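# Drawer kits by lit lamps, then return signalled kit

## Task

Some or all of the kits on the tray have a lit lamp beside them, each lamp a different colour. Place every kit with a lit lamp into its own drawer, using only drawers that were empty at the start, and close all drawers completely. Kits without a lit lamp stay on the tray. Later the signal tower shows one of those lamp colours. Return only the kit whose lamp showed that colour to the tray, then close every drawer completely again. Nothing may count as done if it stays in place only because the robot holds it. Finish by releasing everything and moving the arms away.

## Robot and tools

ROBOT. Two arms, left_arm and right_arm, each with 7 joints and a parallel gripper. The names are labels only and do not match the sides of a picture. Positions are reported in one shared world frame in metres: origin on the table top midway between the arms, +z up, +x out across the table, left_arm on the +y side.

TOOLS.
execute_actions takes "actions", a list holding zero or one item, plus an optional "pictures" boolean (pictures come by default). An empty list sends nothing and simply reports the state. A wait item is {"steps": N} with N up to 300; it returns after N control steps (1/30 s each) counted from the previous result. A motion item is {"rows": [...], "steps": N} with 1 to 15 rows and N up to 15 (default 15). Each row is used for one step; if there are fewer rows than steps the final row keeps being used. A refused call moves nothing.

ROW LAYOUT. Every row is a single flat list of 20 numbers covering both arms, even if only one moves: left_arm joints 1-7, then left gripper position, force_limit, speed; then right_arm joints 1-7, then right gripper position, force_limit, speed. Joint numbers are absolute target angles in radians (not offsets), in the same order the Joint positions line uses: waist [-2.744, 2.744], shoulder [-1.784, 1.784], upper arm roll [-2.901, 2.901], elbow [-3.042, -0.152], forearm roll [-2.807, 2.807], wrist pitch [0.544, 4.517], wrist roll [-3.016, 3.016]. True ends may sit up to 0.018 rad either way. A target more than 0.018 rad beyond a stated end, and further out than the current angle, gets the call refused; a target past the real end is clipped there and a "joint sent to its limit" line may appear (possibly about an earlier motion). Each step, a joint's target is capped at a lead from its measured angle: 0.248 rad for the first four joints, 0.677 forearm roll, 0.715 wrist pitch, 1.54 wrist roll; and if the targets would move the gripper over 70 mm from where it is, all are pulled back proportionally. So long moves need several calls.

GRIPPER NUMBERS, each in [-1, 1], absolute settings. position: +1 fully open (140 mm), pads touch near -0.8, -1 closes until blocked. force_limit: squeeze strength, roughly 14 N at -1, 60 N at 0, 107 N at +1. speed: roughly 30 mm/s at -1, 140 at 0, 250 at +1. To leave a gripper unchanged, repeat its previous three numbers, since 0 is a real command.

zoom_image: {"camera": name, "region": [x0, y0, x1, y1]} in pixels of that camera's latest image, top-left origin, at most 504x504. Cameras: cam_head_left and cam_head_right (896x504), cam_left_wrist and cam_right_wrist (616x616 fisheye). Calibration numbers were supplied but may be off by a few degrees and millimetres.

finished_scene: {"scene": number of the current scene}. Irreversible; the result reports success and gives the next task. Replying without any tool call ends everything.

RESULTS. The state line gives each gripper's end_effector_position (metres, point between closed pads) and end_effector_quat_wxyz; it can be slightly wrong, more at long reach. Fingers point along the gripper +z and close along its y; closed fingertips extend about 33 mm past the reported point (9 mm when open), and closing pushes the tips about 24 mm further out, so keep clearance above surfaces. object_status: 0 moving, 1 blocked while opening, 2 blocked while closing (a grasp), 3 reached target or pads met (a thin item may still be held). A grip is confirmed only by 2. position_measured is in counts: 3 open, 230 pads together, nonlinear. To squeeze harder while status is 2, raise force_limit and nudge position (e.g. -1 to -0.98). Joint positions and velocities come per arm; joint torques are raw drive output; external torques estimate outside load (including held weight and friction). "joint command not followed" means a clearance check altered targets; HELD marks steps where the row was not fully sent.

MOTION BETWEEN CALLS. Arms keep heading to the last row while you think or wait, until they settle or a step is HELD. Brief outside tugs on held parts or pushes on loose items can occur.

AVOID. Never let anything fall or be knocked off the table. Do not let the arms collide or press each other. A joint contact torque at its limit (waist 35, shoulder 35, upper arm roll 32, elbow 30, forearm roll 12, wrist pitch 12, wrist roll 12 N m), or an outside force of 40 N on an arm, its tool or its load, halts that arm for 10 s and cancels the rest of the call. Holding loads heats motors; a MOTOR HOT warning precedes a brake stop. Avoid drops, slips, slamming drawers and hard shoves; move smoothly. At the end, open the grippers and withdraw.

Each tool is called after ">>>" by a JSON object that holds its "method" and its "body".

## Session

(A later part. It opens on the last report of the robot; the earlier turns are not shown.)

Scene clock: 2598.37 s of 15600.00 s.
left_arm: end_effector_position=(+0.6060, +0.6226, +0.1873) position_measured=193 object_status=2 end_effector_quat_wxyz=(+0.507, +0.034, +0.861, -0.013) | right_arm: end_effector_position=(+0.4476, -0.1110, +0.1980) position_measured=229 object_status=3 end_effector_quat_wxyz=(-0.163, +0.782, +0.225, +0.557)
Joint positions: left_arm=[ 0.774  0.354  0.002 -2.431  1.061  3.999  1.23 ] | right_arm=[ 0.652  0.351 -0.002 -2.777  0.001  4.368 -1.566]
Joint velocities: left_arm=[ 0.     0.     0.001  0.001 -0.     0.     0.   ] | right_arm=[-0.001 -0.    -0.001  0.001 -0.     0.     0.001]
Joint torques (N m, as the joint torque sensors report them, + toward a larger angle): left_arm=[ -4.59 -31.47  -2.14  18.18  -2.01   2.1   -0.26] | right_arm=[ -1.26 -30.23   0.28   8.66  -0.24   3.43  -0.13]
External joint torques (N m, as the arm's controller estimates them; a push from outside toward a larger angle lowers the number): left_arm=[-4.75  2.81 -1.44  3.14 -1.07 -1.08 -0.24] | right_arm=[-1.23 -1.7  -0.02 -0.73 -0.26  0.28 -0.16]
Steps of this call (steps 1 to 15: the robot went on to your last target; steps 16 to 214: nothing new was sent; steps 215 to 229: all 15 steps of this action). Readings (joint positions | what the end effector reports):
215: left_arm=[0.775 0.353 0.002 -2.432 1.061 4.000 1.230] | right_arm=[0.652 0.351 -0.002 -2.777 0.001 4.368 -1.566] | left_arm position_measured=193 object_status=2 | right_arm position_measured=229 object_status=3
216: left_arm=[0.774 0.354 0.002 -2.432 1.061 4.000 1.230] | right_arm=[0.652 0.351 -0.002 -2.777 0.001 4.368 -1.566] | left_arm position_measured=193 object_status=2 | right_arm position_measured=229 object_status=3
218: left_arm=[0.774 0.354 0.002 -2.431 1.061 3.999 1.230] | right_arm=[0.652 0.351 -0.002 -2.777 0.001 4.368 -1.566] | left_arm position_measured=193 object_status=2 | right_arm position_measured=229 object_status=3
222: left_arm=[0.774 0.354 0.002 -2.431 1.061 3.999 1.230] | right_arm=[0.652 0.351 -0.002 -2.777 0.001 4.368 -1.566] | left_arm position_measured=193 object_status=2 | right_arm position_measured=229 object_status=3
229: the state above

Closed. Release, back off.

>>> {"method": "execute_actions", "body": {"actions": [{"rows":[[0.774,0.354,0,-2.431,1.061,3.999,1.23,-0.16,0,0,0.65,0.35,0,-2.778,0,4.37,-1.571,-0.8,0,0]],"steps":15}], "pictures": false}}

>>> {"method": "execute_actions", "body": {"actions": [{"rows":[[0.868,0.30,0,-2.536,1.124,4.053,1.277,-0.16,0,0,0.65,0.35,0,-2.778,0,4.37,-1.571,-0.8,0,0]],"steps":15}], "pictures": false}}

>>> {"method": "execute_actions", "body": {"actions": [{"rows":[[0.9595,0.261,0,-2.615,1.19,4.095,1.309,-0.16,0,0,0.65,0.35,0,-2.778,0,4.37,-1.571,-0.8,0,0]],"steps":15}], "pictures": false}}

>>> {"method": "execute_actions", "body": {"actions": [{"steps":90}]}}

Scene clock: 2610.97 s of 15600.00 s.
left_arm: end_effector_position=(+0.6060, +0.6225, +0.1873) position_measured=149 object_status=3 end_effector_quat_wxyz=(+0.507, +0.034, +0.861, -0.013) | right_arm: end_effector_position=(+0.4476, -0.1110, +0.1980) position_measured=229 object_status=3 end_effector_quat_wxyz=(-0.163, +0.782, +0.225, +0.557)
Joint positions: left_arm=[ 0.774  0.354  0.002 -2.431  1.061  4.     1.229] | right_arm=[ 0.652  0.351 -0.002 -2.777  0.001  4.368 -1.566]
Joint velocities: left_arm=[ 0.001 -0.001 -0.     0.001 -0.001  0.001  0.001] | right_arm=[ 0.     0.    -0.001 -0.     0.001 -0.    -0.   ]
Joint torques (N m, as the joint torque sensors report them, + toward a larger angle): left_arm=[ -0.87 -34.95  -1.84  14.49  -0.72   3.17   0.13] | right_arm=[ -0.97 -30.24   0.53   8.53  -0.21   3.43  -0.11]
External joint torques (N m, as the arm's controller estimates them; a push from outside toward a larger angle lowers the number): left_arm=[-0.87 -0.61 -0.99 -0.56  0.21 -0.01  0.15] | right_arm=[-0.96 -1.83  0.23 -0.74 -0.22  0.3  -0.13]
Steps of this call (steps 1 to 15: the robot went on to your last target; steps 16 to 90: nothing new was sent; then 9.10 s passed at rest; steps 91 to 105: all 15 steps of this action). Readings (joint positions | what the end effector reports):
91: left_arm=[0.774 0.354 0.002 -2.431 1.061 4.000 1.229] | right_arm=[0.652 0.351 -0.002 -2.777 0.001 4.368 -1.566] | left_arm position_measured=193 object_status=0 | right_arm position_measured=229 object_status=3
92: left_arm=[0.774 0.354 0.002 -2.431 1.061 4.000 1.229] | right_arm=[0.652 0.351 -0.002 -2.777 0.001 4.368 -1.566] | left_arm position_measured=192 object_status=0 | right_arm position_measured=229 object_status=3
94: left_arm=[0.774 0.354 0.002 -2.431 1.061 4.000 1.229] | right_arm=[0.652 0.351 -0.002 -2.777 0.001 4.368 -1.566] | left_arm position_measured=172 object_status=0 | right_arm position_measured=229 object_status=3
98: left_arm=[0.774 0.354 0.002 -2.431 1.061 4.000 1.229] | right_arm=[0.652 0.351 -0.002 -2.777 0.001 4.368 -1.566] | left_arm position_measured=149 object_status=0 | right_arm position_measured=229 object_status=3
105: the state above

Scene clock: 2611.47 s of 15600.00 s.
left_arm: end_effector_position=(+0.5598, +0.6266, +0.1866) position_measured=149 object_status=3 end_effector_quat_wxyz=(+0.506, +0.030, +0.862, -0.014) | right_arm: end_effector_position=(+0.4476, -0.1110, +0.1980) position_measured=229 object_status=3 end_effector_quat_wxyz=(-0.163, +0.782, +0.225, +0.557)
Joint positions: left_arm=[ 0.865  0.302  0.002 -2.534  1.12   4.046  1.262] | right_arm=[ 0.652  0.351 -0.002 -2.777  0.001  4.368 -1.566]
Joint velocities: left_arm=[-0.001 -0.001 -0.    -0.001  0.009  0.015  0.026] | right_arm=[ 0.001  0.    -0.002  0.002 -0.001 -0.001  0.002]
Joint torques (N m, as the joint torque sensors report them, + toward a larger angle): left_arm=[  1.62 -33.01  -1.62  12.43  -0.05   3.91   0.42] | right_arm=[ -0.91 -30.65   0.81   9.21  -0.25   3.42  -0.1 ]
External joint torques (N m, as the arm's controller estimates them; a push from outside toward a larger angle lowers the number): left_arm=[ 1.72 -1.36 -0.76 -1.56  0.78  0.7   0.44] | right_arm=[-0.83 -2.2   0.56 -0.1  -0.28  0.29 -0.13]
Steps of this call (steps 1 to 15: all 15 steps of this action). Readings (joint positions | what the end effector reports):
1: left_arm=[0.792 0.341 -0.006 -2.455 1.074 4.006 1.233] | right_arm=[0.652 0.351 -0.002 -2.777 0.001 4.368 -1.566] | left_arm position_measured=149 object_status=3 | right_arm position_measured=229 object_status=3
2: left_arm=[0.813 0.327 -0.006 -2.484 1.087 4.015 1.237] | right_arm=[0.652 0.351 -0.002 -2.777 0.001 4.368 -1.566] | left_arm position_measured=149 object_status=3 | right_arm position_measured=229 object_status=3
4: left_arm=[0.846 0.312 -0.001 -2.514 1.101 4.026 1.244] | right_arm=[0.652 0.351 -0.002 -2.777 0.001 4.368 -1.566] | left_arm position_measured=149 object_status=3 | right_arm position_measured=229 object_status=3
8: left_arm=[0.865 0.304 0.002 -2.531 1.114 4.039 1.253] | right_arm=[0.652 0.351 -0.002 -2.777 0.001 4.368 -1.566] | left_arm position_measured=149 object_status=3 | right_arm position_measured=229 object_status=3
15: the state above

Scene clock: 2611.97 s of 15600.00 s.
left_arm: end_effector_position=(+0.5201, +0.6290, +0.1874) position_measured=149 object_status=3 end_effector_quat_wxyz=(+0.508, +0.029, +0.861, -0.014) | right_arm: end_effector_position=(+0.4476, -0.1110, +0.1980) position_measured=229 object_status=3 end_effector_quat_wxyz=(-0.163, +0.782, +0.225, +0.557)
Joint positions: left_arm=[ 0.956  0.263  0.002 -2.613  1.186  4.089  1.294] | right_arm=[ 0.652  0.351 -0.002 -2.777  0.001  4.368 -1.566]
Joint velocities: left_arm=[ 0.002 -0.001  0.001 -0.001  0.01   0.013  0.026] | right_arm=[ 0.001 -0.    -0.    -0.001 -0.     0.001  0.   ]
Joint torques (N m, as the joint torque sensors report them, + toward a larger angle): left_arm=[  1.04 -30.55  -2.25  11.75   0.1    3.93   0.39] | right_arm=[ -0.94 -30.05   0.44   9.24  -0.24   3.38  -0.12]
External joint torques (N m, as the arm's controller estimates them; a push from outside toward a larger angle lowers the number): left_arm=[ 0.94 -1.05 -1.64 -1.3   0.88  0.71  0.41] | right_arm=[-0.93 -1.56  0.13 -0.04 -0.26  0.24 -0.14]
Steps of this call (steps 1 to 15: all 15 steps of this action). Readings (joint positions | what the end effector reports):
1: left_arm=[0.884 0.292 -0.005 -2.552 1.135 4.053 1.266] | right_arm=[0.652 0.351 -0.002 -2.777 0.001 4.368 -1.566] | left_arm position_measured=149 object_status=3 | right_arm position_measured=229 object_status=3
2: left_arm=[0.906 0.281 -0.005 -2.574 1.149 4.060 1.270] | right_arm=[0.652 0.351 -0.002 -2.777 0.001 4.368 -1.566] | left_arm position_measured=149 object_status=3 | right_arm position_measured=229 object_status=3
4: left_arm=[0.938 0.271 -0.000 -2.598 1.165 4.070 1.276] | right_arm=[0.652 0.351 -0.002 -2.777 0.001 4.368 -1.566] | left_arm position_measured=149 object_status=3 | right_arm position_measured=229 object_status=3
8: left_arm=[0.956 0.265 0.002 -2.611 1.179 4.082 1.285] | right_arm=[0.652 0.351 -0.002 -2.777 0.001 4.368 -1.566] | left_arm position_measured=149 object_status=3 | right_arm position_measured=229 object_status=3
15: the state above

Scene clock: 2614.97 s of 15600.00 s.
left_arm: end_effector_position=(+0.5201, +0.6284, +0.1880) position_measured=149 object_status=3 end_effector_quat_wxyz=(+0.508, +0.033, +0.860, -0.013) | right_arm: end_effector_position=(+0.4476, -0.1110, +0.1980) position_measured=229 object_status=3 end_effector_quat_wxyz=(-0.163, +0.782, +0.225, +0.557)
Joint positions: left_arm=[ 0.957  0.263  0.002 -2.614  1.187  4.091  1.302] | right_arm=[ 0.652  0.351 -0.002 -2.777  0.001  4.368 -1.566]
Joint velocities: left_arm=[-0.001 -0.    -0.001  0.001  0.001  0.    -0.   ] | right_arm=[ 0.001  0.001  0.001 -0.     0.     0.001 -0.001]
Joint torques (N m, as the joint torque sensors report them, + toward a larger angle): left_arm=[  0.49 -30.57  -0.63  11.19   0.1    3.95   0.55] | right_arm=[ -0.81 -30.49   0.21   8.77  -0.29   3.37  -0.17]
External joint torques (N m, as the arm's controller estimates them; a push from outside toward a larger angle lowers the number): left_arm=[ 0.55 -1.11  0.13 -1.82  0.85  0.73  0.57] | right_arm=[-0.81 -2.04 -0.11 -0.51 -0.31  0.24 -0.2 ]
Steps of this call (steps 1 to 15: the robot went on to your last target; steps 16 to 90: nothing new was sent). Readings (joint positions | what the end effector reports):
1: left_arm=[0.956 0.263 0.002 -2.613 1.186 4.089 1.295] | right_arm=[0.652 0.351 -0.002 -2.777 0.001 4.368 -1.566] | left_arm position_measured=149 object_status=3 | right_arm position_measured=229 object_status=3
2: left_arm=[0.956 0.263 0.002 -2.613 1.187 4.089 1.296] | right_arm=[0.652 0.351 -0.002 -2.777 0.001 4.368 -1.566] | left_arm position_measured=149 object_status=3 | right_arm position_measured=229 object_status=3
4: left_arm=[0.957 0.263 0.002 -2.613 1.187 4.090 1.297] | right_arm=[0.652 0.351 -0.002 -2.777 0.001 4.368 -1.566] | left_arm position_measured=149 object_status=3 | right_arm position_measured=229 object_status=3
8: left_arm=[0.957 0.263 0.002 -2.613 1.187 4.090 1.299] | right_arm=[0.652 0.351 -0.002 -2.777 0.001 4.368 -1.566] | left_arm position_measured=149 object_status=3 | right_arm position_measured=229 object_status=3
90: the state above
All arms were judged still, so your last target was given up. Only a new action makes them travel on or press farther. Fingers that are still opening or closing keep moving.
camera_calibration (this result's frames):
cam_left_wrist: T_world_to_cam=[[0.194206, 0.973201, 0.123144, -0.727553], [0.0575505, -0.136621, 0.98895, -0.116937], [0.979271, -0.184973, -0.0825408, -0.18696], [0, 0, 0, 1]] pos_world=[0.331109, 0.657496, 0.189807]
cam_right_wrist: T_world_to_cam=[[0.520614, -0.853792, 0.0000300747, -0.330675], [-0.570132, -0.347674, -0.74436, 0.355281], [0.635539, 0.387507, -0.667778, 0.0670184], [0, 0, 0, 1]] pos_world=[0.332118, -0.184776, 0.30922]

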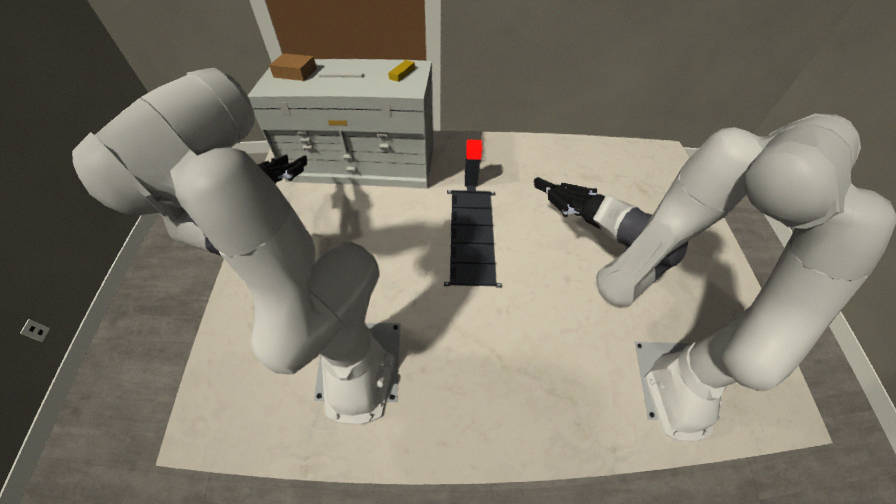

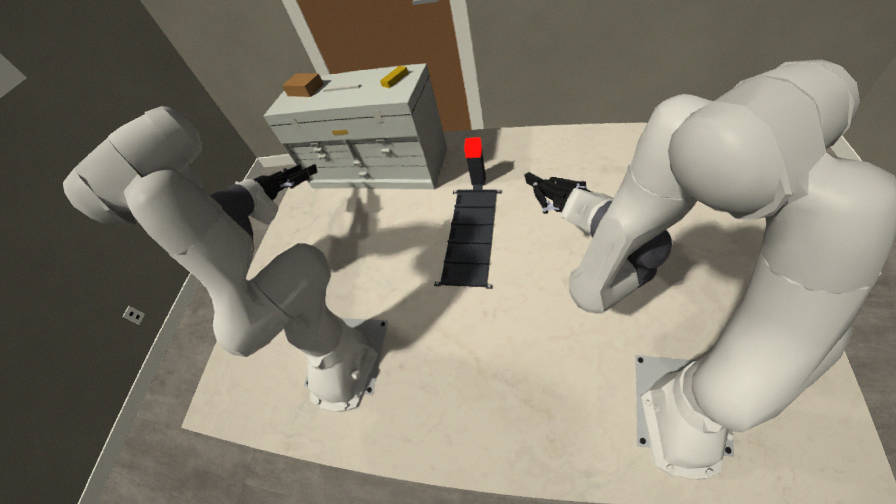

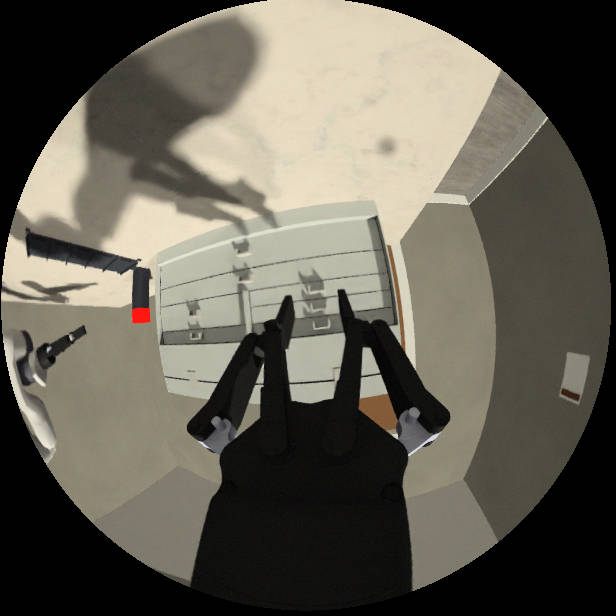

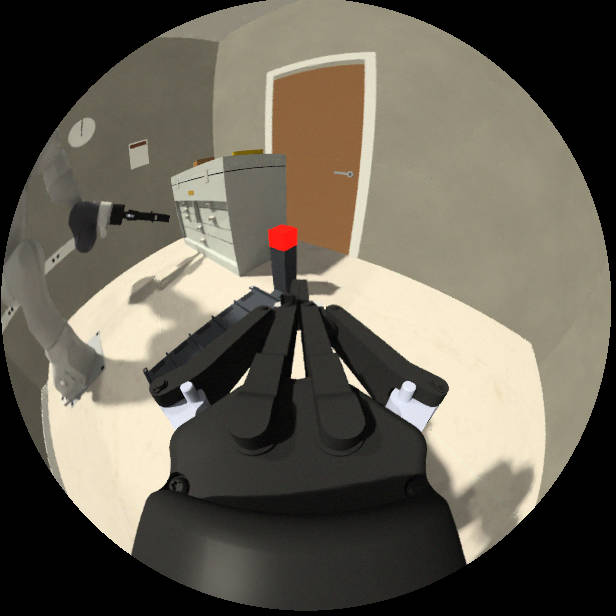

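>>> {"method": "execute_actions", "body": {"actions": [{"rows":[[0.565,0.398,0,-2.9,0.605,4.328,-1.407,-0.16,0,0,0.65,0.35,0,-2.778,0,4.37,-1.571,-0.8,0,0]],"steps":15}], "pictures": false}}

>>> {"method": "execute_actions", "body": {"actions": [{"steps":60}], "pictures": false}}

>>> {"method": "execute_actions", "body": {"actions": [{"rows":[[0.5196,0.6245,0,-2.7603,0.55,4.411,-1.407,-0.16,0,0,0.65,0.35,0,-2.778,0,4.37,-1.571,-0.8,0,0]],"steps":15}], "pictures": false}}

>>> {"method": "execute_actions", "body": {"actions": [{"steps":30}]}}

Scene clock: 2641.63 s of 15600.00 s.
left_arm: end_effector_position=(+0.5137, +0.4928, +0.1157) position_measured=149 object_status=3 end_effector_quat_wxyz=(-0.175, +0.782, -0.373, +0.467) | right_arm: end_effector_position=(+0.4476, -0.1110, +0.1980) position_measured=229 object_status=3 end_effector_quat_wxyz=(-0.163, +0.782, +0.225, +0.557)
Joint positions: left_arm=[ 0.569  0.398 -0.003 -2.898  0.621  4.308 -0.663] | right_arm=[ 0.652  0.351 -0.002 -2.777  0.001  4.368 -1.566]
Joint velocities: left_arm=[-0.007  0.     0.007 -0.003 -0.112  0.096 -2.44 ] | right_arm=[-0.001 -0.     0.     0.001 -0.001 -0.001 -0.   ]
Joint torques (N m, as the joint torque sensors report them, + toward a larger angle): left_arm=[ -2.77 -26.59   1.39   4.49  -0.33   4.06  -0.84] | right_arm=[ -0.88 -30.25   0.56   9.1   -0.25   3.38  -0.17]
External joint torques (N m, as the arm's controller estimates them; a push from outside toward a larger angle lowers the number): left_arm=[-2.5  -0.33  2.11 -1.28 -0.63  0.74 -0.86] | right_arm=[-0.84 -1.79  0.27 -0.21 -0.27  0.25 -0.2 ]
Steps of this call (steps 1 to 90: nothing new was sent; then 23.17 s passed at rest; steps 91 to 105: all 15 steps of this action). Readings (joint positions | what the end effector reports):
91: left_arm=[0.907 0.275 0.017 -2.658 1.065 4.133 1.162] | right_arm=[0.652 0.351 -0.002 -2.777 0.001 4.368 -1.566] | left_arm position_measured=149 object_status=3 | right_arm position_measured=229 object_status=3
92: left_arm=[0.856 0.303 0.015 -2.710 0.989 4.156 1.057] | right_arm=[0.652 0.351 -0.002 -2.777 0.001 4.368 -1.566] | left_arm position_measured=149 object_status=3 | right_arm position_measured=229 object_status=3
94: left_arm=[0.740 0.351 0.011 -2.796 0.860 4.197 0.812] | right_arm=[0.652 0.351 -0.002 -2.777 0.001 4.368 -1.566] | left_arm position_measured=149 object_status=3 | right_arm position_measured=229 object_status=3
98: left_arm=[0.588 0.396 -0.007 -2.887 0.697 4.262 0.181] | right_arm=[0.652 0.351 -0.002 -2.777 0.001 4.368 -1.566] | left_arm position_measured=149 object_status=3 | right_arm position_measured=229 object_status=3
105: the state above

Scene clock: 2643.63 s of 15600.00 s.
left_arm: end_effector_position=(+0.5150, +0.4971, +0.1201) position_measured=149 object_status=3 end_effector_quat_wxyz=(+0.001, +0.861, -0.061, +0.504) | right_arm: end_effector_position=(+0.4476, -0.1110, +0.1980) position_measured=229 object_status=3 end_effector_quat_wxyz=(-0.163, +0.782, +0.225, +0.557)
Joint positions: left_arm=[ 0.568  0.398 -0.003 -2.899  0.608  4.324 -1.399] | right_arm=[ 0.652  0.351 -0.002 -2.777  0.001  4.368 -1.566]
Joint velocities: left_arm=[-0.001  0.     0.     0.    -0.001  0.    -0.004] | right_arm=[ 0.002  0.002 -0.    -0.    -0.    -0.001 -0.001]
Joint torques (N m, as the joint torque sensors report them, + toward a larger angle): left_arm=[ -2.61 -25.94   2.17   4.2   -0.35   3.97  -0.3 ] | right_arm=[ -1.07 -30.3    0.26   9.15  -0.22   3.37  -0.16]
External joint torques (N m, as the arm's controller estimates them; a push from outside toward a larger angle lowers the number): left_arm=[-2.58  0.48  2.62 -1.68 -0.53  0.62 -0.32] | right_arm=[-1.11 -1.96 -0.1  -0.09 -0.23  0.25 -0.19]
Steps of this call (steps 1 to 60: the robot went on to your last target). Readings (joint positions | what the end effector reports):
1: left_arm=[0.569 0.398 -0.003 -2.898 0.618 4.311 -0.739] | right_arm=[0.652 0.351 -0.002 -2.777 0.001 4.368 -1.566] | left_arm position_measured=149 object_status=3 | right_arm position_measured=229 object_status=3
2: left_arm=[0.569 0.398 -0.003 -2.898 0.615 4.314 -0.808] | right_arm=[0.652 0.351 -0.002 -2.777 0.001 4.368 -1.566] | left_arm position_measured=149 object_status=3 | right_arm position_measured=229 object_status=3
4: left_arm=[0.568 0.398 -0.003 -2.898 0.612 4.317 -0.924] | right_arm=[0.652 0.351 -0.002 -2.777 0.001 4.368 -1.566] | left_arm position_measured=149 object_status=3 | right_arm position_measured=229 object_status=3
8: left_arm=[0.568 0.398 -0.003 -2.898 0.609 4.321 -1.093] | right_arm=[0.652 0.351 -0.002 -2.777 0.001 4.368 -1.566] | left_arm position_measured=149 object_status=3 | right_arm position_measured=229 object_status=3
60: the state above
All arms were judged still, so your last target was given up. Only a new action makes them travel on or press farther. Fingers that are still opening or closing keep moving.

Scene clock: 2644.13 s of 15600.00 s.
left_arm: end_effector_position=(+0.5357, +0.5012, +0.0686) position_measured=149 object_status=3 end_effector_quat_wxyz=(+0.013, +0.862, -0.044, +0.504) | right_arm: end_effector_position=(+0.4476, -0.1110, +0.1980) position_measured=229 object_status=3 end_effector_quat_wxyz=(-0.163, +0.782, +0.225, +0.557)
Joint positions: left_arm=[ 0.523  0.622 -0.    -2.762  0.554  4.402 -1.4  ] | right_arm=[ 0.652  0.351 -0.002 -2.777  0.001  4.368 -1.566]
Joint velocities: left_arm=[-0.     0.002 -0.     0.003 -0.007  0.029 -0.   ] | right_arm=[ 0.001  0.002 -0.     0.002  0.    -0.001  0.   ]
Joint torques (N m, as the joint torque sensors report them, + toward a larger angle): left_arm=[ -2.08 -29.42   0.13   3.29  -0.36   4.09  -0.15] | right_arm=[ -0.99 -30.59   0.29   8.91  -0.32   3.39  -0.19]
External joint torques (N m, as the arm's controller estimates them; a push from outside toward a larger angle lowers the number): left_arm=[-2.13  0.9   0.55 -0.64 -0.57  0.77 -0.17] | right_arm=[-1.03 -2.16 -0.07 -0.42 -0.33  0.26 -0.21]
Steps of this call (steps 1 to 15: all 15 steps of this action). Readings (joint positions | what the end effector reports):
1: left_arm=[0.557 0.443 -0.000 -2.862 0.596 4.344 -1.399] | right_arm=[0.652 0.351 -0.002 -2.777 0.001 4.368 -1.566] | left_arm position_measured=149 object_status=3 | right_arm position_measured=229 object_status=3
2: left_arm=[0.546 0.504 -0.000 -2.823 0.585 4.355 -1.399] | right_arm=[0.652 0.351 -0.002 -2.777 0.001 4.368 -1.566] | left_arm position_measured=149 object_status=3 | right_arm position_measured=229 object_status=3
4: left_arm=[0.532 0.579 -0.000 -2.788 0.571 4.369 -1.400] | right_arm=[0.652 0.351 -0.002 -2.777 0.001 4.368 -1.566] | left_arm position_measured=149 object_status=3 | right_arm position_measured=229 object_status=3
8: left_arm=[0.523 0.619 -0.000 -2.768 0.559 4.388 -1.400] | right_arm=[0.652 0.351 -0.002 -2.777 0.001 4.368 -1.566] | left_arm position_measured=149 object_status=3 | right_arm position_measured=229 object_status=3
15: the state above

Scene clock: 2645.13 s of 15600.00 s.
left_arm: end_effector_position=(+0.5361, +0.5016, +0.0700) position_measured=149 object_status=3 end_effector_quat_wxyz=(+0.012, +0.861, -0.043, +0.506) | right_arm: end_effector_position=(+0.4476, -0.1110, +0.1980) position_measured=229 object_status=3 end_effector_quat_wxyz=(-0.163, +0.782, +0.225, +0.557)
Joint positions: left_arm=[ 0.522  0.622 -0.    -2.762  0.553  4.407 -1.4  ] | right_arm=[ 0.652  0.351 -0.002 -2.777  0.001  4.368 -1.566]
Joint velocities: left_arm=[-0.    -0.001  0.    -0.     0.    -0.001 -0.   ] | right_arm=[ 0.     0.001 -0.002  0.     0.     0.    -0.   ]
Joint torques (N m, as the joint torque sensors report them, + toward a larger angle): left_arm=[ -1.9  -28.92  -0.18   4.63  -0.26   4.01  -0.24] | right_arm=[ -1.12 -29.65   0.02   8.74  -0.27   3.41  -0.13]
External joint torques (N m, as the arm's controller estimates them; a push from outside toward a larger angle lowers the number): left_arm=[-1.91  1.55  0.28  0.62 -0.48  0.67 -0.26] | right_arm=[-1.1  -1.25 -0.28 -0.56 -0.29  0.28 -0.15]
Steps of this call (steps 1 to 15: the robot went on to your last target; steps 16 to 30: nothing new was sent). Readings (joint positions | what the end effector reports):
1: left_arm=[0.523 0.622 -0.000 -2.762 0.553 4.403 -1.400] | right_arm=[0.652 0.351 -0.002 -2.777 0.001 4.368 -1.566] | left_arm position_measured=149 object_status=3 | right_arm position_measured=229 object_status=3
2: left_arm=[0.523 0.622 -0.000 -2.762 0.553 4.404 -1.400] | right_arm=[0.652 0.351 -0.002 -2.777 0.001 4.368 -1.566] | left_arm position_measured=149 object_status=3 | right_arm position_measured=229 object_status=3
4: left_arm=[0.523 0.622 -0.000 -2.762 0.553 4.405 -1.400] | right_arm=[0.652 0.351 -0.002 -2.777 0.001 4.368 -1.566] | left_arm position_measured=149 object_status=3 | right_arm position_measured=229 object_status=3
8: left_arm=[0.523 0.622 -0.000 -2.762 0.553 4.406 -1.400] | right_arm=[0.652 0.351 -0.002 -2.777 0.001 4.368 -1.566] | left_arm position_measured=149 object_status=3 | right_arm position_measured=229 object_status=3
30: the state above
All arms were judged still, so your last target was given up. Only a new action makes them travel on or press farther. Fingers that are still opening or closing keep moving.
camera_calibration (this result's frames):
cam_left_wrist: T_world_to_cam=[[-0.113489, -0.975618, -0.187857, 0.571615], [-0.789748, 0.203309, -0.57876, 0.375055], [0.602841, 0.0826769, -0.793566, -0.118519], [0, 0, 0, 1]] pos_world=[0.432519, 0.491225, 0.230396]
cam_right_wrist: T_world_to_cam=[[0.520614, -0.853792, 0.0000299907, -0.330675], [-0.570132, -0.347674, -0.74436, 0.355281], [0.635539, 0.387507, -0.667778, 0.0670185], [0, 0, 0, 1]] pos_world=[0.332118, -0.184776, 0.30922]

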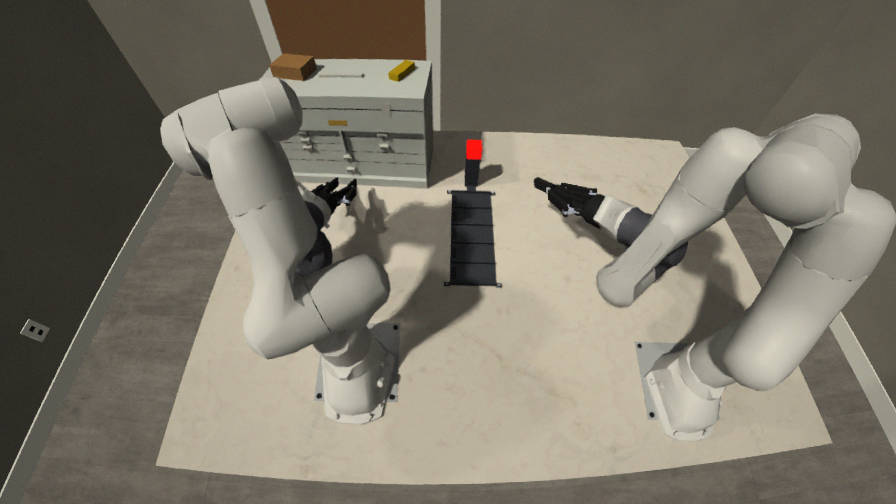

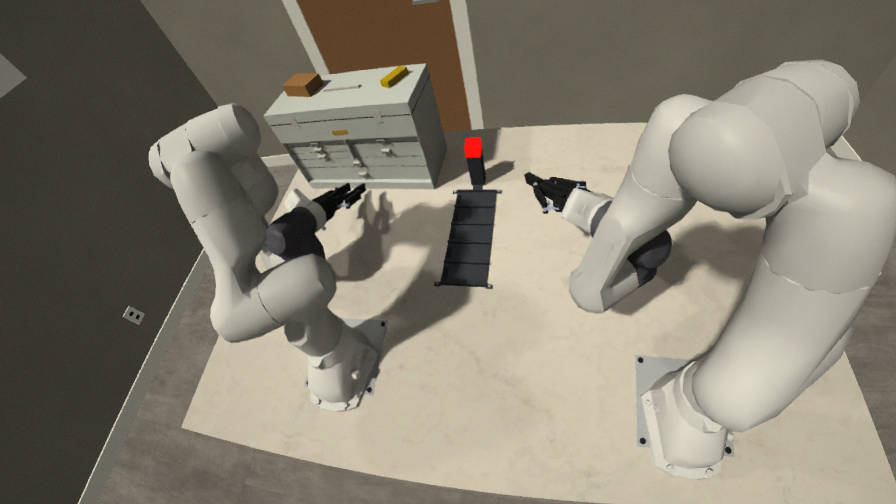

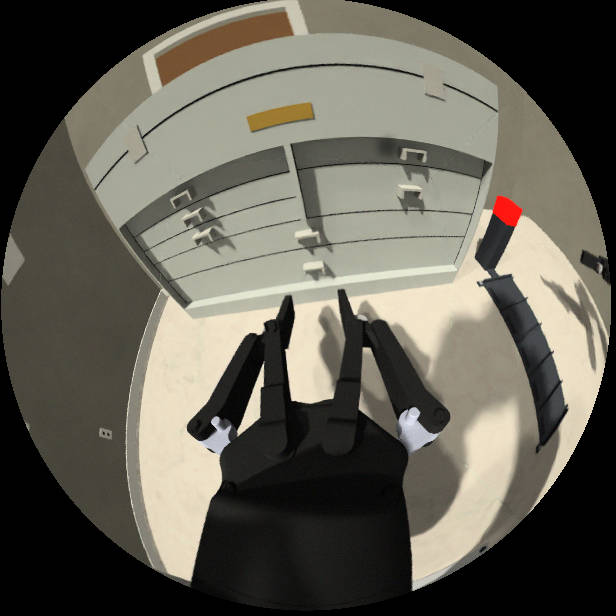

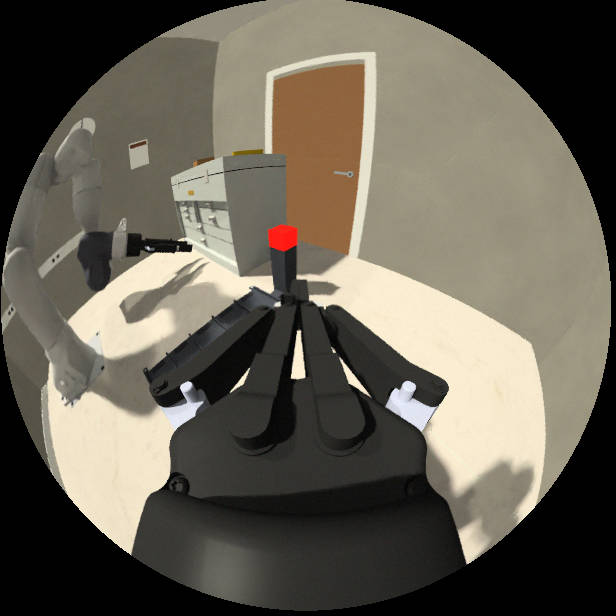

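>>> {"method": "execute_actions", "body": {"actions": [{"rows":[[0.464,0.627,0,-2.689,0.512,4.352,-1.458,-0.16,0,0,0.65,0.35,0,-2.778,0,4.37,-1.571,-0.8,0,0]],"steps":15}], "pictures": false}}

>>> {"method": "execute_actions", "body": {"actions": [{"rows":[[0.42,0.632,0,-2.619,0.482,4.303,-1.496,-0.16,0,0,0.65,0.35,0,-2.778,0,4.37,-1.571,-0.8,0,0]],"steps":15}], "pictures": false}}

>>> {"method": "execute_actions", "body": {"actions": [{"steps":30}]}}

Scene clock: 2654.67 s of 15600.00 s.
left_arm: end_effector_position=(+0.5669, +0.4984, +0.0708) position_measured=149 object_status=3 end_effector_quat_wxyz=(+0.011, +0.860, -0.046, +0.508) | right_arm: end_effector_position=(+0.4476, -0.1110, +0.1980) position_measured=229 object_status=3 end_effector_quat_wxyz=(-0.163, +0.782, +0.225, +0.557)
Joint positions: left_arm=[ 0.467  0.626  0.    -2.691  0.515  4.359 -1.441] | right_arm=[ 0.652  0.351 -0.002 -2.777  0.001  4.368 -1.566]
Joint velocities: left_arm=[-0.    -0.    -0.     0.001 -0.005 -0.015 -0.034] | right_arm=[ 0.001 -0.    -0.     0.002 -0.    -0.001  0.001]
Joint torques (N m, as the joint torque sensors report them, + toward a larger angle): left_arm=[ -2.6  -31.73  -0.25   5.73  -0.38   2.81  -0.27] | right_arm=[ -0.9  -30.09   0.23   8.95  -0.25   3.4   -0.12]
External joint torques (N m, as the arm's controller estimates them; a push from outside toward a larger angle lowers the number): left_arm=[-2.67  0.25  0.11  0.26 -0.52 -0.54 -0.3 ] | right_arm=[-0.86 -1.63 -0.05 -0.39 -0.27  0.27 -0.14]
Steps of this call (steps 1 to 90: nothing new was sent; then 6.03 s passed at rest; steps 91 to 105: all 15 steps of this action). Readings (joint positions | what the end effector reports):
91: left_arm=[0.511 0.626 0.003 -2.747 0.544 4.399 -1.405] | right_arm=[0.652 0.351 -0.002 -2.777 0.001 4.368 -1.566] | left_arm position_measured=149 object_status=3 | right_arm position_measured=229 object_status=3
92: left_arm=[0.497 0.627 0.003 -2.728 0.536 4.391 -1.410] | right_arm=[0.652 0.351 -0.002 -2.777 0.001 4.368 -1.566] | left_arm position_measured=149 object_status=3 | right_arm position_measured=229 object_status=3
94: left_arm=[0.478 0.626 0.001 -2.704 0.527 4.380 -1.418] | right_arm=[0.652 0.351 -0.002 -2.777 0.001 4.368 -1.566] | left_arm position_measured=149 object_status=3 | right_arm position_measured=229 object_status=3
98: left_arm=[0.468 0.626 0.000 -2.692 0.519 4.367 -1.430] | right_arm=[0.652 0.351 -0.002 -2.777 0.001 4.368 -1.566] | left_arm position_measured=149 object_status=3 | right_arm position_measured=229 object_status=3
105: the state above

Scene clock: 2655.17 s of 15600.00 s.
left_arm: end_effector_position=(+0.5965, +0.4952, +0.0757) position_measured=149 object_status=3 end_effector_quat_wxyz=(+0.011, +0.857, -0.047, +0.513) | right_arm: end_effector_position=(+0.4476, -0.1110, +0.1980) position_measured=229 object_status=3 end_effector_quat_wxyz=(-0.163, +0.782, +0.225, +0.557)
Joint positions: left_arm=[ 0.423  0.631  0.001 -2.622  0.488  4.318 -1.479] | right_arm=[ 0.652  0.351 -0.002 -2.777  0.001  4.368 -1.566]
Joint velocities: left_arm=[ 0.    -0.001  0.     0.001  0.     0.    -0.027] | right_arm=[-0.    -0.    -0.     0.     0.001 -0.     0.   ]
Joint torques (N m, as the joint torque sensors report them, + toward a larger angle): left_arm=[ -2.17 -32.95  -1.03   8.28  -1.1    1.19  -0.19] | right_arm=[ -0.85 -30.28   0.02   8.94  -0.26   3.42  -0.09]
External joint torques (N m, as the arm's controller estimates them; a push from outside toward a larger angle lowers the number): left_arm=[-2.2   0.58 -0.68  1.38 -1.18 -2.15 -0.21] | right_arm=[-0.84 -1.79 -0.29 -0.4  -0.28  0.28 -0.12]
Steps of this call (steps 1 to 15: all 15 steps of this action). Readings (joint positions | what the end effector reports):
1: left_arm=[0.458 0.630 0.003 -2.676 0.508 4.351 -1.446] | right_arm=[0.652 0.351 -0.002 -2.777 0.001 4.368 -1.566] | left_arm position_measured=149 object_status=3 | right_arm position_measured=229 object_status=3
2: left_arm=[0.447 0.631 0.003 -2.657 0.502 4.342 -1.451] | right_arm=[0.652 0.351 -0.002 -2.777 0.001 4.368 -1.566] | left_arm position_measured=149 object_status=3 | right_arm position_measured=229 object_status=3
4: left_arm=[0.432 0.631 0.001 -2.634 0.495 4.331 -1.458] | right_arm=[0.652 0.351 -0.002 -2.777 0.001 4.368 -1.566] | left_arm position_measured=149 object_status=3 | right_arm position_measured=229 object_status=3
8: left_arm=[0.423 0.631 0.001 -2.622 0.489 4.318 -1.469] | right_arm=[0.652 0.351 -0.002 -2.777 0.001 4.368 -1.566] | left_arm position_measured=149 object_status=3 | right_arm position_measured=229 object_status=3
15: the state above

Scene clock: 2656.17 s of 15600.00 s.
left_arm: end_effector_position=(+0.5966, +0.4951, +0.0759) position_measured=149 object_status=3 end_effector_quat_wxyz=(+0.013, +0.857, -0.044, +0.514) | right_arm: end_effector_position=(+0.4476, -0.1110, +0.1980) position_measured=229 object_status=3 end_effector_quat_wxyz=(-0.163, +0.782, +0.225, +0.557)
Joint positions: left_arm=[ 0.422  0.63   0.001 -2.622  0.488  4.318 -1.486] | right_arm=[ 0.652  0.351 -0.002 -2.777  0.001  4.368 -1.566]
Joint velocities: left_arm=[ 0.001 -0.001 -0.     0.002  0.001  0.     0.002] | right_arm=[ 0.    -0.001  0.001 -0.     0.001 -0.     0.002]
Joint torques (N m, as the joint torque sensors report them, + toward a larger angle): left_arm=[ -1.26 -31.93  -0.78   8.11  -1.29   1.1   -0.47] | right_arm=[ -1.16 -30.49   0.7    9.09  -0.21   3.4   -0.11]
External joint torques (N m, as the arm's controller estimates them; a push from outside toward a larger angle lowers the number): left_arm=[-1.31  1.65 -0.45  1.14 -1.37 -2.25 -0.49] | right_arm=[-1.21 -1.99  0.33 -0.24 -0.21  0.26 -0.14]
Steps of this call (steps 1 to 15: the robot went on to your last target; steps 16 to 30: nothing new was sent). Readings (joint positions | what the end effector reports):
1: left_arm=[0.423 0.631 0.001 -2.622 0.488 4.318 -1.479] | right_arm=[0.652 0.351 -0.002 -2.777 0.001 4.368 -1.566] | left_arm position_measured=149 object_status=3 | right_arm position_measured=229 object_status=3
2: left_arm=[0.423 0.631 0.001 -2.622 0.488 4.318 -1.480] | right_arm=[0.652 0.351 -0.002 -2.777 0.001 4.368 -1.566] | left_arm position_measured=149 object_status=3 | right_arm position_measured=229 object_status=3
4: left_arm=[0.422 0.631 0.001 -2.622 0.488 4.318 -1.482] | right_arm=[0.652 0.351 -0.002 -2.777 0.001 4.368 -1.566] | left_arm position_measured=149 object_status=3 | right_arm position_measured=229 object_status=3
8: left_arm=[0.422 0.631 0.001 -2.622 0.488 4.318 -1.483] | right_arm=[0.652 0.351 -0.002 -2.777 0.001 4.368 -1.566] | left_arm position_measured=149 object_status=3 | right_arm position_measured=229 object_status=3
30: the state above
All arms were judged still, so your last target was given up. Only a new action makes them travel on or press farther. Fingers that are still opening or closing keep moving.
camera_calibration (this result's frames):
cam_left_wrist: T_world_to_cam=[[-0.112257, -0.975541, -0.18899, 0.572497], [-0.779576, 0.204398, -0.592016, 0.421942], [0.616165, 0.0808738, -0.783454, -0.157613], [0, 0, 0, 1]] pos_world=[0.490318, 0.484998, 0.23451]
cam_right_wrist: T_world_to_cam=[[0.520614, -0.853792, 0.0000301034, -0.330675], [-0.570132, -0.347674, -0.74436, 0.355281], [0.635539, 0.387507, -0.667778, 0.0670185], [0, 0, 0, 1]] pos_world=[0.332118, -0.184776, 0.30922]

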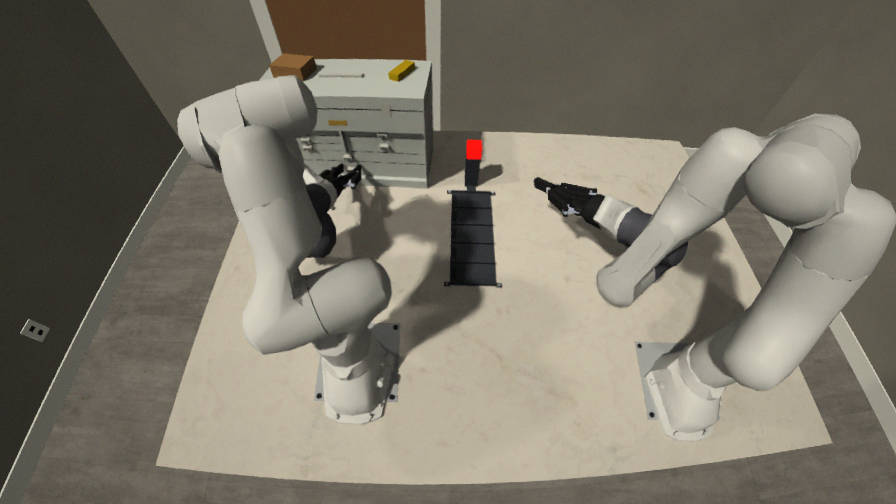

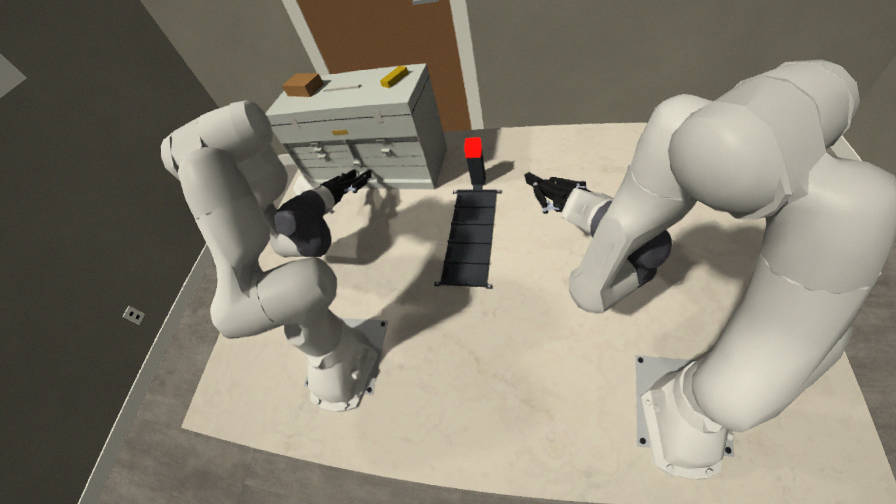

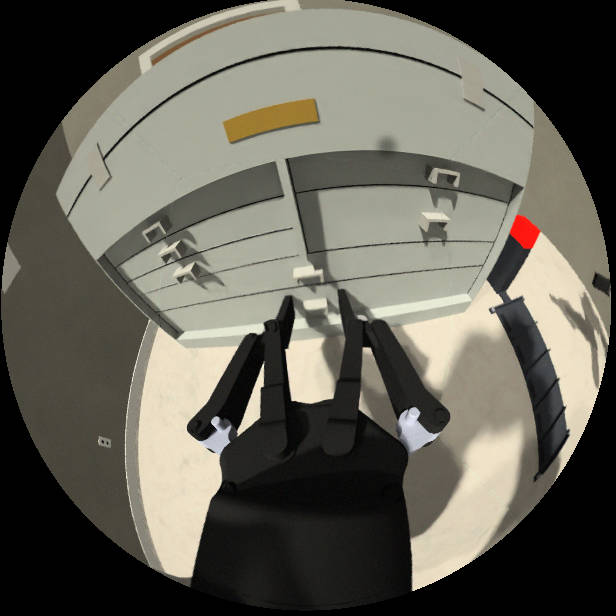

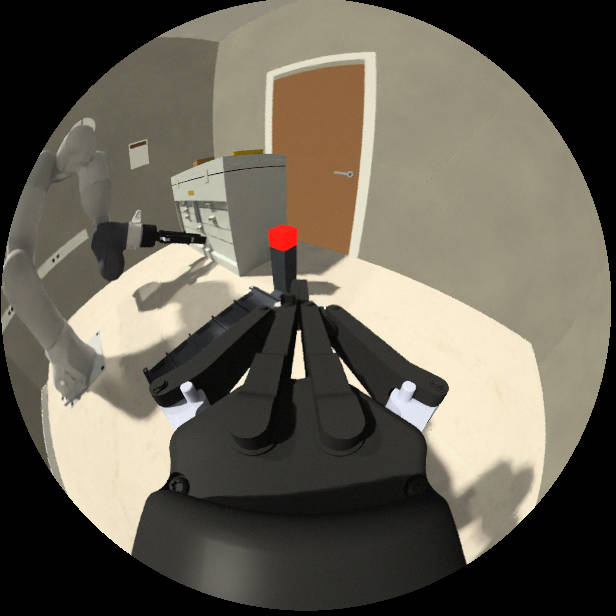

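>>> {"method": "zoom_image", "body": {"camera": "cam_left_wrist", "region": [230, 240, 400, 360]}}

>>> {"method": "zoom_image", "body": {"camera": "cam_right_wrist", "region": [130, 190, 270, 290]}}

Region (230, 240, 400, 360) of cam_left_wrist's 616x616 image, scaled by 2.965, with more detail than that image has; it fills the top 356 rows of this view, and the rest is white.

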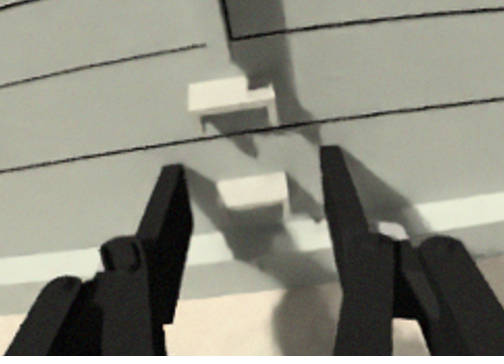

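Region (130, 190, 270, 290) of cam_right_wrist's 616x616 image, scaled by 3.600, with more detail than that image has; it fills the top 360 rows of this view, and the rest is white.

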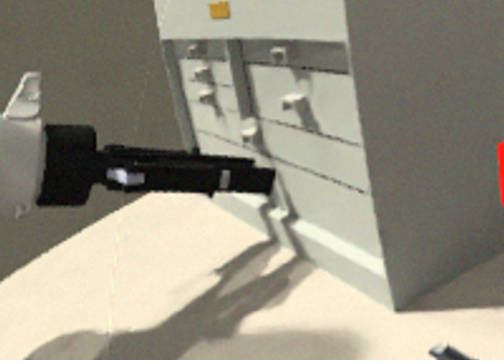

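>>> {"method": "execute_actions", "body": {"actions": [{"rows":[[0.42,0.632,0,-2.619,0.486,4.328,-1.496,-0.16,0,0,0.65,0.35,0,-2.778,0,4.37,-1.571,-0.8,0,0]],"steps":15}], "pictures": false}}

>>> {"method": "execute_actions", "body": {"actions": [{"rows":[[0.42,0.632,0,-2.619,0.486,4.328,-1.496,-1,0,-0.5,0.65,0.35,0,-2.778,0,4.37,-1.571,-0.8,0,0]],"steps":15}], "pictures": false}}

>>> {"method": "execute_actions", "body": {"actions": [{"steps":15}], "pictures": false}}

Scene clock: 2673.23 s of 15600.00 s.
left_arm: end_effector_position=(+0.5965, +0.4949, +0.0762) position_measured=149 object_status=3 end_effector_quat_wxyz=(+0.014, +0.856, -0.042, +0.514) | right_arm: end_effector_position=(+0.4476, -0.1110, +0.1980) position_measured=229 object_status=3 end_effector_quat_wxyz=(-0.163, +0.782, +0.225, +0.557)
Joint positions: left_arm=[ 0.422  0.632  0.001 -2.622  0.488  4.321 -1.489] | right_arm=[ 0.652  0.351 -0.002 -2.777  0.001  4.368 -1.566]
Joint velocities: left_arm=[-0.    -0.001  0.    -0.    -0.001  0.001 -0.002] | right_arm=[-0.001 -0.001 -0.001  0.002 -0.    -0.001  0.001]
Joint torques (N m, as the joint torque sensors report them, + toward a larger angle): left_arm=[ -2.27 -33.    -0.53   7.76  -0.09   4.46  -0.16] | right_arm=[ -0.8  -30.28   0.6    9.18  -0.26   3.41  -0.09]
External joint torques (N m, as the arm's controller estimates them; a push from outside toward a larger angle lowers the number): left_arm=[-2.24  0.55 -0.15  0.88 -0.18  1.12 -0.19] | right_arm=[-0.72 -1.71  0.34 -0.22 -0.29  0.27 -0.12]
Steps of this call (steps 1 to 90: nothing new was sent; then 13.57 s passed at rest; steps 91 to 105: all 15 steps of this action). Readings (joint positions | what the end effector reports):
91: left_arm=[0.422 0.630 0.001 -2.622 0.488 4.319 -1.487] | right_arm=[0.652 0.351 -0.002 -2.777 0.001 4.368 -1.566] | left_arm position_measured=149 object_status=3 | right_arm position_measured=229 object_status=3
92: left_arm=[0.422 0.631 0.001 -2.622 0.488 4.320 -1.487] | right_arm=[0.652 0.351 -0.002 -2.777 0.001 4.368 -1.566] | left_arm position_measured=149 object_status=3 | right_arm position_measured=229 object_status=3
94: left_arm=[0.422 0.631 0.001 -2.622 0.488 4.320 -1.488] | right_arm=[0.652 0.351 -0.002 -2.777 0.001 4.368 -1.566] | left_arm position_measured=149 object_status=3 | right_arm position_measured=229 object_status=3
98: left_arm=[0.422 0.631 0.001 -2.622 0.488 4.321 -1.489] | right_arm=[0.652 0.351 -0.002 -2.777 0.001 4.368 -1.566] | left_arm position_measured=149 object_status=3 | right_arm position_measured=229 object_status=3
105: the state above

Scene clock: 2673.73 s of 15600.00 s.
left_arm: end_effector_position=(+0.5956, +0.4961, +0.0767) position_measured=194 object_status=0 end_effector_quat_wxyz=(+0.014, +0.856, -0.039, +0.515) | right_arm: end_effector_position=(+0.4476, -0.1110, +0.1980) position_measured=229 object_status=3 end_effector_quat_wxyz=(-0.163, +0.782, +0.225, +0.557)
Joint positions: left_arm=[ 0.422  0.632  0.002 -2.625  0.486  4.326 -1.494] | right_arm=[ 0.652  0.351 -0.002 -2.777  0.001  4.368 -1.566]
Joint velocities: left_arm=[ 0.     0.002 -0.001 -0.001  0.    -0.    -0.004] | right_arm=[ 0.001  0.001 -0.001  0.    -0.     0.     0.002]
Joint torques (N m, as the joint torque sensors report them, + toward a larger angle): left_arm=[ -1.55 -33.46  -1.24   9.25   0.33   3.77  -0.03] | right_arm=[ -1.13 -30.3    0.34   8.89  -0.24   3.39  -0.11]
External joint torques (N m, as the arm's controller estimates them; a push from outside toward a larger angle lowers the number): left_arm=[-1.51 -0.17 -0.86  2.5   0.24  0.45 -0.05] | right_arm=[-1.15 -1.85  0.   -0.43 -0.25  0.25 -0.14]
Steps of this call (steps 1 to 15: all 15 steps of this action). Readings (joint positions | what the end effector reports):
1: left_arm=[0.422 0.632 0.001 -2.622 0.487 4.321 -1.490] | right_arm=[0.652 0.351 -0.002 -2.777 0.001 4.368 -1.566] | left_arm position_measured=149 object_status=0 | right_arm position_measured=229 object_status=3
2: left_arm=[0.423 0.632 0.002 -2.622 0.485 4.322 -1.490] | right_arm=[0.652 0.351 -0.002 -2.777 0.001 4.368 -1.566] | left_arm position_measured=153 object_status=0 | right_arm position_measured=229 object_status=3
4: left_arm=[0.424 0.632 0.003 -2.622 0.483 4.323 -1.490] | right_arm=[0.652 0.351 -0.002 -2.777 0.001 4.368 -1.566] | left_arm position_measured=162 object_status=0 | right_arm position_measured=229 object_status=3
8: left_arm=[0.423 0.632 0.003 -2.624 0.485 4.325 -1.492] | right_arm=[0.652 0.351 -0.002 -2.777 0.001 4.368 -1.566] | left_arm position_measured=181 object_status=0 | right_arm position_measured=229 object_status=3
15: the state above

Scene clock: 2674.23 s of 15600.00 s.
left_arm: end_effector_position=(+0.5956, +0.4961, +0.0767) position_measured=194 object_status=2 end_effector_quat_wxyz=(+0.014, +0.856, -0.039, +0.515) | right_arm: end_effector_position=(+0.4476, -0.1110, +0.1980) position_measured=229 object_status=3 end_effector_quat_wxyz=(-0.163, +0.782, +0.225, +0.557)
Joint positions: left_arm=[ 0.422  0.632  0.002 -2.625  0.486  4.326 -1.494] | right_arm=[ 0.652  0.351 -0.002 -2.777  0.001  4.368 -1.566]
Joint velocities: left_arm=[-0.001 -0.001  0.001 -0.002  0.002 -0.     0.002] | right_arm=[ 0.    -0.     0.001 -0.     0.001  0.     0.   ]
Joint torques (N m, as the joint torque sensors report them, + toward a larger angle): left_arm=[ -2.32 -33.17  -1.35   9.62   0.32   3.77   0.04] | right_arm=[ -0.98 -30.57   0.79   8.77  -0.27   3.4   -0.17]
External joint torques (N m, as the arm's controller estimates them; a push from outside toward a larger angle lowers the number): left_arm=[-2.28  0.33 -0.96  2.81  0.23  0.43  0.02] | right_arm=[-1.   -2.14  0.44 -0.5  -0.28  0.26 -0.2 ]
Steps of this call (steps 1 to 15: the robot went on to your last target). Readings (joint positions | what the end effector reports):
1: left_arm=[0.422 0.632 0.002 -2.625 0.486 4.326 -1.494] | right_arm=[0.652 0.351 -0.002 -2.777 0.001 4.368 -1.566] | left_arm position_measured=194 object_status=2 | right_arm position_measured=229 object_status=3
2: left_arm=[0.422 0.632 0.002 -2.625 0.486 4.326 -1.494] | right_arm=[0.652 0.351 -0.002 -2.777 0.001 4.368 -1.566] | left_arm position_measured=194 object_status=2 | right_arm position_measured=229 object_status=3
4: left_arm=[0.422 0.632 0.002 -2.625 0.486 4.326 -1.494] | right_arm=[0.652 0.351 -0.002 -2.777 0.001 4.368 -1.566] | left_arm position_measured=194 object_status=2 | right_arm position_measured=229 object_status=3
8: left_arm=[0.422 0.632 0.002 -2.625 0.486 4.326 -1.494] | right_arm=[0.652 0.351 -0.002 -2.777 0.001 4.368 -1.566] | left_arm position_measured=194 object_status=2 | right_arm position_measured=229 object_status=3
15: the state above
All arms were judged still, so your last target was given up. Only a new action makes them travel on or press farther. Fingers that are still opening or closing keep moving.


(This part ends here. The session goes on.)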